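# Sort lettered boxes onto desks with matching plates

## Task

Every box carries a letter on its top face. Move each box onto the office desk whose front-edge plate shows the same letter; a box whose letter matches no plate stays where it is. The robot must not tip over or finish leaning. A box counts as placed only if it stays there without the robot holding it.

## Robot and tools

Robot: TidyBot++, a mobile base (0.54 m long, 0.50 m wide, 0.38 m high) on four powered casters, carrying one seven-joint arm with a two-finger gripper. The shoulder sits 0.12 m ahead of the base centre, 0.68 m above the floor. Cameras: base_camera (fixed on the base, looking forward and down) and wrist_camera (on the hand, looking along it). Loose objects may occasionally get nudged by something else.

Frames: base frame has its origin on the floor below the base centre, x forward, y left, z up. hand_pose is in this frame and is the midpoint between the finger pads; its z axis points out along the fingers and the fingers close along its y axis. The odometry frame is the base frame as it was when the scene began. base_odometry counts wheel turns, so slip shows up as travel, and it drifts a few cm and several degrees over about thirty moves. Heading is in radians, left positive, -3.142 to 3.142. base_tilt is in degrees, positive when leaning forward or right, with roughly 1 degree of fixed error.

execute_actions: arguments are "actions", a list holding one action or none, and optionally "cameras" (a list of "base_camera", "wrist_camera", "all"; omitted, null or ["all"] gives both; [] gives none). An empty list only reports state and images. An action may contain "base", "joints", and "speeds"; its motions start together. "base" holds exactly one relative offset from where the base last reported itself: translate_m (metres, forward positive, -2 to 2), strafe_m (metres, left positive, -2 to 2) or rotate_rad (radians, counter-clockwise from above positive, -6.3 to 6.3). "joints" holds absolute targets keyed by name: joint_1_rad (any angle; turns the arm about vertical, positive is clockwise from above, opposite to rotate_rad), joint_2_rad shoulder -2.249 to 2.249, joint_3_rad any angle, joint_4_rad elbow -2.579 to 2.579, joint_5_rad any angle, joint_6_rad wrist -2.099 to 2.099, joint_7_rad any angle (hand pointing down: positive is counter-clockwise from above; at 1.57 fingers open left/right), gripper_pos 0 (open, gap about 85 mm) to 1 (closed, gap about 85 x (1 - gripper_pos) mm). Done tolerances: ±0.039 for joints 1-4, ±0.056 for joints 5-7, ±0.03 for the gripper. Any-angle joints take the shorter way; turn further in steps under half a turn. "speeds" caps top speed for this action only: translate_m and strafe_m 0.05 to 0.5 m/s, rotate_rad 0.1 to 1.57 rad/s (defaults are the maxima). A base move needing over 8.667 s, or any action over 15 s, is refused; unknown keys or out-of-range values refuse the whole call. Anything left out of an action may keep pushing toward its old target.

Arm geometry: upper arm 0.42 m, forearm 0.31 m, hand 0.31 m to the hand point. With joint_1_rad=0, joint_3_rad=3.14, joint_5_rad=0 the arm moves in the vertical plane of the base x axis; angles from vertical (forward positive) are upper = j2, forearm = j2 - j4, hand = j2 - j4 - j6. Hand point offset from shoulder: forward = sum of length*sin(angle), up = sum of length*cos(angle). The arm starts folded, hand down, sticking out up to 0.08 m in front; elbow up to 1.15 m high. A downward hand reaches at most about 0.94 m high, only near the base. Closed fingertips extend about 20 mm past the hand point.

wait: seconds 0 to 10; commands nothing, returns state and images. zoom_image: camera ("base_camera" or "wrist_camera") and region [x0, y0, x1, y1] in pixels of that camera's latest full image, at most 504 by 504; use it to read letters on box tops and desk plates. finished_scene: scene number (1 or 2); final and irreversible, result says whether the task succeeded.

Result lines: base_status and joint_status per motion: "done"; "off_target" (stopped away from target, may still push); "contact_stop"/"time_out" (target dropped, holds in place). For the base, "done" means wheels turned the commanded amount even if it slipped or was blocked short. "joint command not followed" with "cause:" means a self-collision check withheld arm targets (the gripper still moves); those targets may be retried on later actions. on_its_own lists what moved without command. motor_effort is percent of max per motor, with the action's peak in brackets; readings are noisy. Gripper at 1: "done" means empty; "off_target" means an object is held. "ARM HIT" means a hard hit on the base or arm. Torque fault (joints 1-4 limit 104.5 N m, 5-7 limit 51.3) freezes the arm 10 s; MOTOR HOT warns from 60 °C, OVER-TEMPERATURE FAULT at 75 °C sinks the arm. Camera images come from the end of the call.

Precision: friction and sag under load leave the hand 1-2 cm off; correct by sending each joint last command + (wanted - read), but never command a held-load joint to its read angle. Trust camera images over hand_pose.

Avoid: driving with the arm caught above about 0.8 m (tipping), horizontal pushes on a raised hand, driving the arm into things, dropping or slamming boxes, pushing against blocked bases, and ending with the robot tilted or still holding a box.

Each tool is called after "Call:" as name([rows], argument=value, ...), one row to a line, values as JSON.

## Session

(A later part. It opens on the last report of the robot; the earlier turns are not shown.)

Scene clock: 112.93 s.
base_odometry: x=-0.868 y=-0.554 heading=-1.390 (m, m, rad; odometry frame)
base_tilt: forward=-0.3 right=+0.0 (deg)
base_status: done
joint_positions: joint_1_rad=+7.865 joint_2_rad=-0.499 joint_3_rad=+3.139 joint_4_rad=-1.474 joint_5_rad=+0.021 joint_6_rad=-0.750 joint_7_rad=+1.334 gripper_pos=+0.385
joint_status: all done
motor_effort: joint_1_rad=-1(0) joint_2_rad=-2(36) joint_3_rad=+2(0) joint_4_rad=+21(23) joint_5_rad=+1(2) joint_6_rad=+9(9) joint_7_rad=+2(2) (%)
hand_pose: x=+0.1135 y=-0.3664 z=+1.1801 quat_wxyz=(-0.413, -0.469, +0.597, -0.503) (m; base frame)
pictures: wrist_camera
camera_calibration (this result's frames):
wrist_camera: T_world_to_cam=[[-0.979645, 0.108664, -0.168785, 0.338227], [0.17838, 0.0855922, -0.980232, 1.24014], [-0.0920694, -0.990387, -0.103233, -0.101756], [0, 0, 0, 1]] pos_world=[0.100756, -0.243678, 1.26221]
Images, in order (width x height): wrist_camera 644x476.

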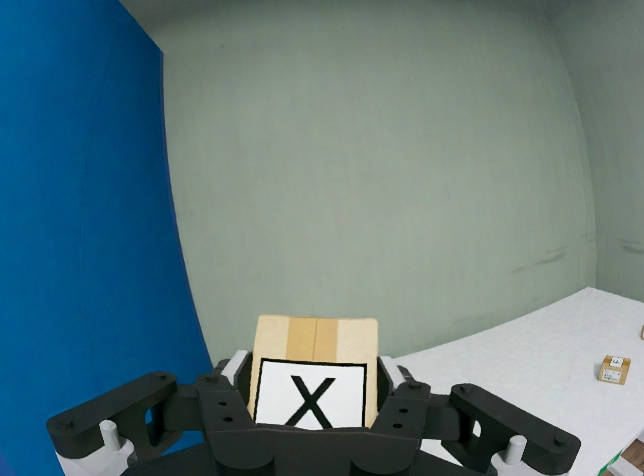

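Call:
execute_actions([
  {"joints":{"joint_1_rad":3.0},"base":{"strafe_m":2}},
], cameras=["base_camera"])

Call:
execute_actions([
  {"base":{"translate_m":2}},
], cameras=[])

Call:
execute_actions([
  {"joints":{"joint_1_rad":0,"joint_7_rad":1.6},"base":{"strafe_m":-0.75}},
], cameras=[])

Call:
execute_actions([
  {"joints":{"joint_2_rad":0.2},"base":{"translate_m":0.12}},
])

Call:
execute_actions([
  {"joints":{"joint_2_rad":0.285}},
], cameras=["wrist_camera"])

Scene clock: 121.53 s.
base_odometry: x=+1.099 y=-0.194 heading=-1.390 (m, m, rad; odometry frame)
base_tilt: forward=-0.3 right=+0.0 (deg)
base_status: done
joint_positions: joint_1_rad=+9.267 joint_2_rad=-0.493 joint_3_rad=+3.139 joint_4_rad=-1.474 joint_5_rad=+0.021 joint_6_rad=-0.750 joint_7_rad=+1.334 gripper_pos=+0.385
joint_status: all done
motor_effort: joint_1_rad=-1(0) joint_2_rad=-2(5) joint_3_rad=+0(1) joint_4_rad=+21(22) joint_5_rad=+1(1) joint_6_rad=+9(9) joint_7_rad=+2(2) (%)
hand_pose: x=-0.2462 y=-0.0564 z=+1.1778 quat_wxyz=(-0.638, +0.027, +0.761, -0.117) (m; base frame)
pictures: base_camera
Images, in order (width x height): base_camera 644x364.

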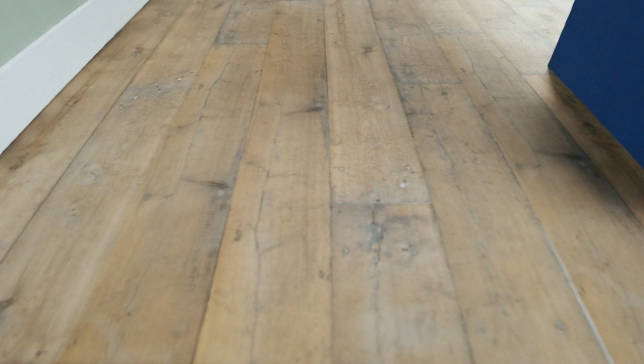

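Scene clock: 126.90 s.
base_odometry: x=+1.460 y=-2.161 heading=-1.390 (m, m, rad; odometry frame)
base_tilt: forward=-0.3 right=-0.1 (deg)
base_status: done
joint_positions: joint_1_rad=+9.267 joint_2_rad=-0.498 joint_3_rad=+3.139 joint_4_rad=-1.474 joint_5_rad=+0.021 joint_6_rad=-0.750 joint_7_rad=+1.334 gripper_pos=+0.385
joint_status: not commanded
motor_effort: joint_1_rad=-1(1) joint_2_rad=-3(6) joint_3_rad=+0(2) joint_4_rad=+21(22) joint_5_rad=+1(2) joint_6_rad=+9(9) joint_7_rad=+2(2) (%)
hand_pose: x=-0.2434 y=-0.0559 z=+1.1799 quat_wxyz=(-0.640, +0.027, +0.759, -0.118) (m; base frame)
pictures: none
No camera images: the call's "cameras" was empty. Leave "cameras" out to get every camera's image.

Scene clock: 130.73 s.
base_odometry: x=+0.722 y=-2.296 heading=-1.389 (m, m, rad; odometry frame)
base_tilt: forward=-0.3 right=+0.0 (deg)
base_status: done
joint_positions: joint_1_rad=+6.301 joint_2_rad=-0.490 joint_3_rad=+3.140 joint_4_rad=-1.474 joint_5_rad=+0.021 joint_6_rad=-0.750 joint_7_rad=+1.562 gripper_pos=+0.385
joint_status: all done
motor_effort: joint_1_rad=-1(1) joint_2_rad=-3(6) joint_3_rad=+1(1) joint_4_rad=+21(22) joint_5_rad=+1(0) joint_6_rad=+9(8) joint_7_rad=+2(1) (%)
hand_pose: x=+0.4897 y=-0.0088 z=+1.1769 quat_wxyz=(-0.013, -0.762, +0.008, -0.647) (m; base frame)
pictures: none
No camera images: the call's "cameras" was empty. Leave "cameras" out to get every camera's image.

Scene clock: 132.70 s.
base_odometry: x=+0.744 y=-2.415 heading=-1.389 (m, m, rad; odometry frame)
base_tilt: forward=-0.3 right=+0.0 (deg)
base_status: done
joint_positions: joint_1_rad=+6.301 joint_2_rad=+0.206 joint_3_rad=+3.140 joint_4_rad=-1.475 joint_5_rad=+0.021 joint_6_rad=-0.750 joint_7_rad=+1.562 gripper_pos=+0.385
joint_status: all done
motor_effort: joint_1_rad=-1(0) joint_2_rad=-29(31) joint_3_rad=+0(1) joint_4_rad=+22(24) joint_5_rad=+1(1) joint_6_rad=+6(9) joint_7_rad=+2(1) (%)
hand_pose: x=+0.7205 y=-0.0127 z=+0.8236 quat_wxyz=(-0.010, -0.937, +0.007, -0.348) (m; base frame)
pictures: base_camera, wrist_camera
camera_calibration (this result's frames):
wrist_camera: T_world_to_cam=[[-0.0313032, -0.996026, 0.0833771, -0.0706754], [-0.71612, -0.0358441, -0.697056, 1.16183], [0.697275, -0.0815281, -0.712152, 0.211907], [0, 0, 0, 1]] pos_world=[0.682042, -0.0114733, 0.966666]
Images, in order (width x height): base_camera 644x364, wrist_camera 644x476.

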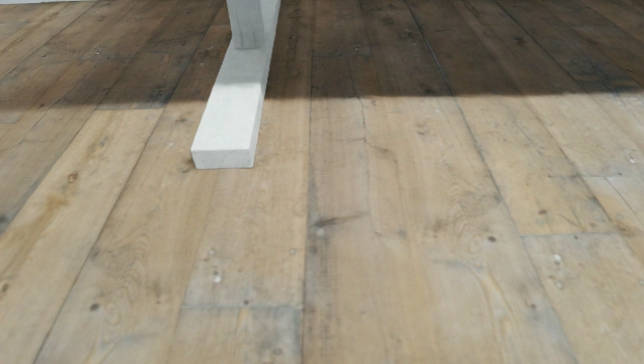

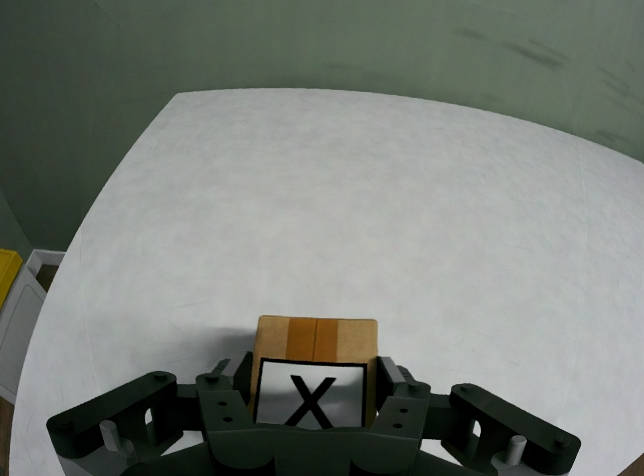

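Scene clock: 133.73 s.
base_odometry: x=+0.744 y=-2.415 heading=-1.390 (m, m, rad; odometry frame)
base_tilt: forward=-0.3 right=+0.0 (deg)
base_status: not commanded
joint_positions: joint_1_rad=+6.301 joint_2_rad=+0.287 joint_3_rad=+3.140 joint_4_rad=-1.472 joint_5_rad=+0.021 joint_6_rad=-0.746 joint_7_rad=+1.562 gripper_pos=+0.385
joint_status: all done
motor_effort: joint_1_rad=-1(1) joint_2_rad=-32(33) joint_3_rad=+1(0) joint_4_rad=+21(22) joint_5_rad=+1(2) joint_6_rad=+5(6) joint_7_rad=+2(2) (%)
hand_pose: x=+0.7318 y=-0.0129 z=+0.7767 quat_wxyz=(-0.010, -0.950, +0.007, -0.313) (m; base frame)
pictures: wrist_camera
camera_calibration (this result's frames):
wrist_camera: T_world_to_cam=[[-0.025007, -0.996138, 0.0841622, -0.0718084], [-0.765904, -0.0350144, -0.642001, 1.13092], [0.642468, -0.0805147, -0.762071, 0.249505], [0, 0, 0, 1]] pos_world=[0.704085, -0.0118436, 0.922238]
Images, in order (width x height): wrist_camera 644x476.

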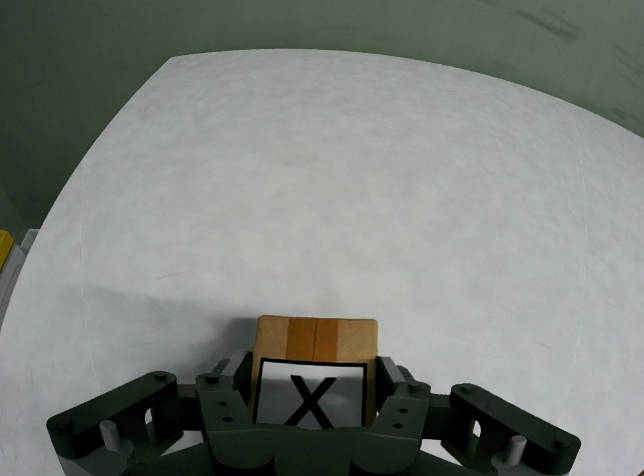

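Call:
execute_actions([
  {"joints":{"gripper_pos":0}},
], cameras=[])

Call:
execute_actions([
  {"joints":{"joint_2_rad":0.1}},
], cameras=["wrist_camera"])

Call:
finished_scene(scene=1)

Scene clock: 164.23 s.
base_odometry: x=+0.744 y=-2.415 heading=-1.390 (m, m, rad; odometry frame)
base_tilt: forward=-0.3 right=-0.1 (deg)
base_status: not commanded
joint_positions: joint_1_rad=+6.301 joint_2_rad=+0.287 joint_3_rad=+3.140 joint_4_rad=-1.472 joint_5_rad=+0.021 joint_6_rad=-0.746 joint_7_rad=+1.562 gripper_pos=+0.000
joint_status: all done
motor_effort: joint_1_rad=-1(0) joint_2_rad=-30(31) joint_3_rad=+1(0) joint_4_rad=+20(21) joint_5_rad=+1(1) joint_6_rad=+5(6) joint_7_rad=+1(2) (%)
hand_pose: x=+0.7318 y=-0.0129 z=+0.7767 quat_wxyz=(-0.010, -0.950, +0.007, -0.313) (m; base frame)
pictures: none
No camera images: the call's "cameras" was empty. Leave "cameras" out to get every camera's image.

Scene clock: 165.63 s.
base_odometry: x=+0.744 y=-2.415 heading=-1.390 (m, m, rad; odometry frame)
base_tilt: forward=-0.3 right=-0.1 (deg)
base_status: not commanded
joint_positions: joint_1_rad=+6.301 joint_2_rad=+0.095 joint_3_rad=+3.140 joint_4_rad=-1.471 joint_5_rad=+0.021 joint_6_rad=-0.746 joint_7_rad=+1.562 gripper_pos=+0.000
joint_status: all done
motor_effort: joint_1_rad=-1(1) joint_2_rad=-25(33) joint_3_rad=+1(0) joint_4_rad=+21(22) joint_5_rad=+1(1) joint_6_rad=+6(5) joint_7_rad=+2(1) (%)
hand_pose: x=+0.7027 y=-0.0123 z=+0.8915 quat_wxyz=(-0.011, -0.915, +0.007, -0.402) (m; base frame)
pictures: wrist_camera
camera_calibration (this result's frames):
wrist_camera: T_world_to_cam=[[-0.0408678, -0.995863, 0.0811628, -0.0678724], [-0.629883, -0.037378, -0.77579, 1.20602], [0.775614, -0.0828279, -0.625749, 0.140625], [0, 0, 0, 1]] pos_world=[0.647804, -0.0108653, 1.02912]
Images, in order (width x height): wrist_camera 644x476.

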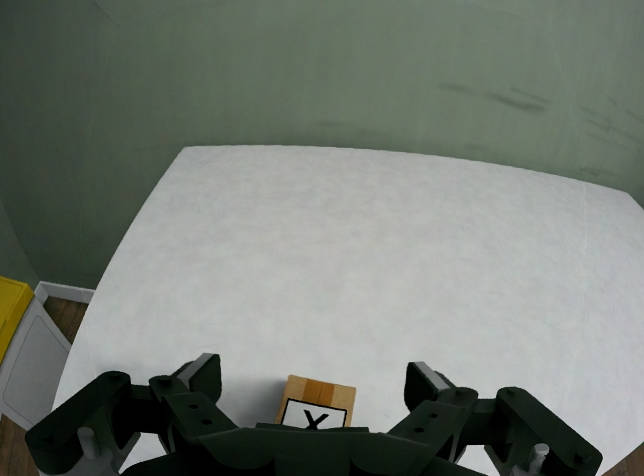

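The scene is finished: the task was done.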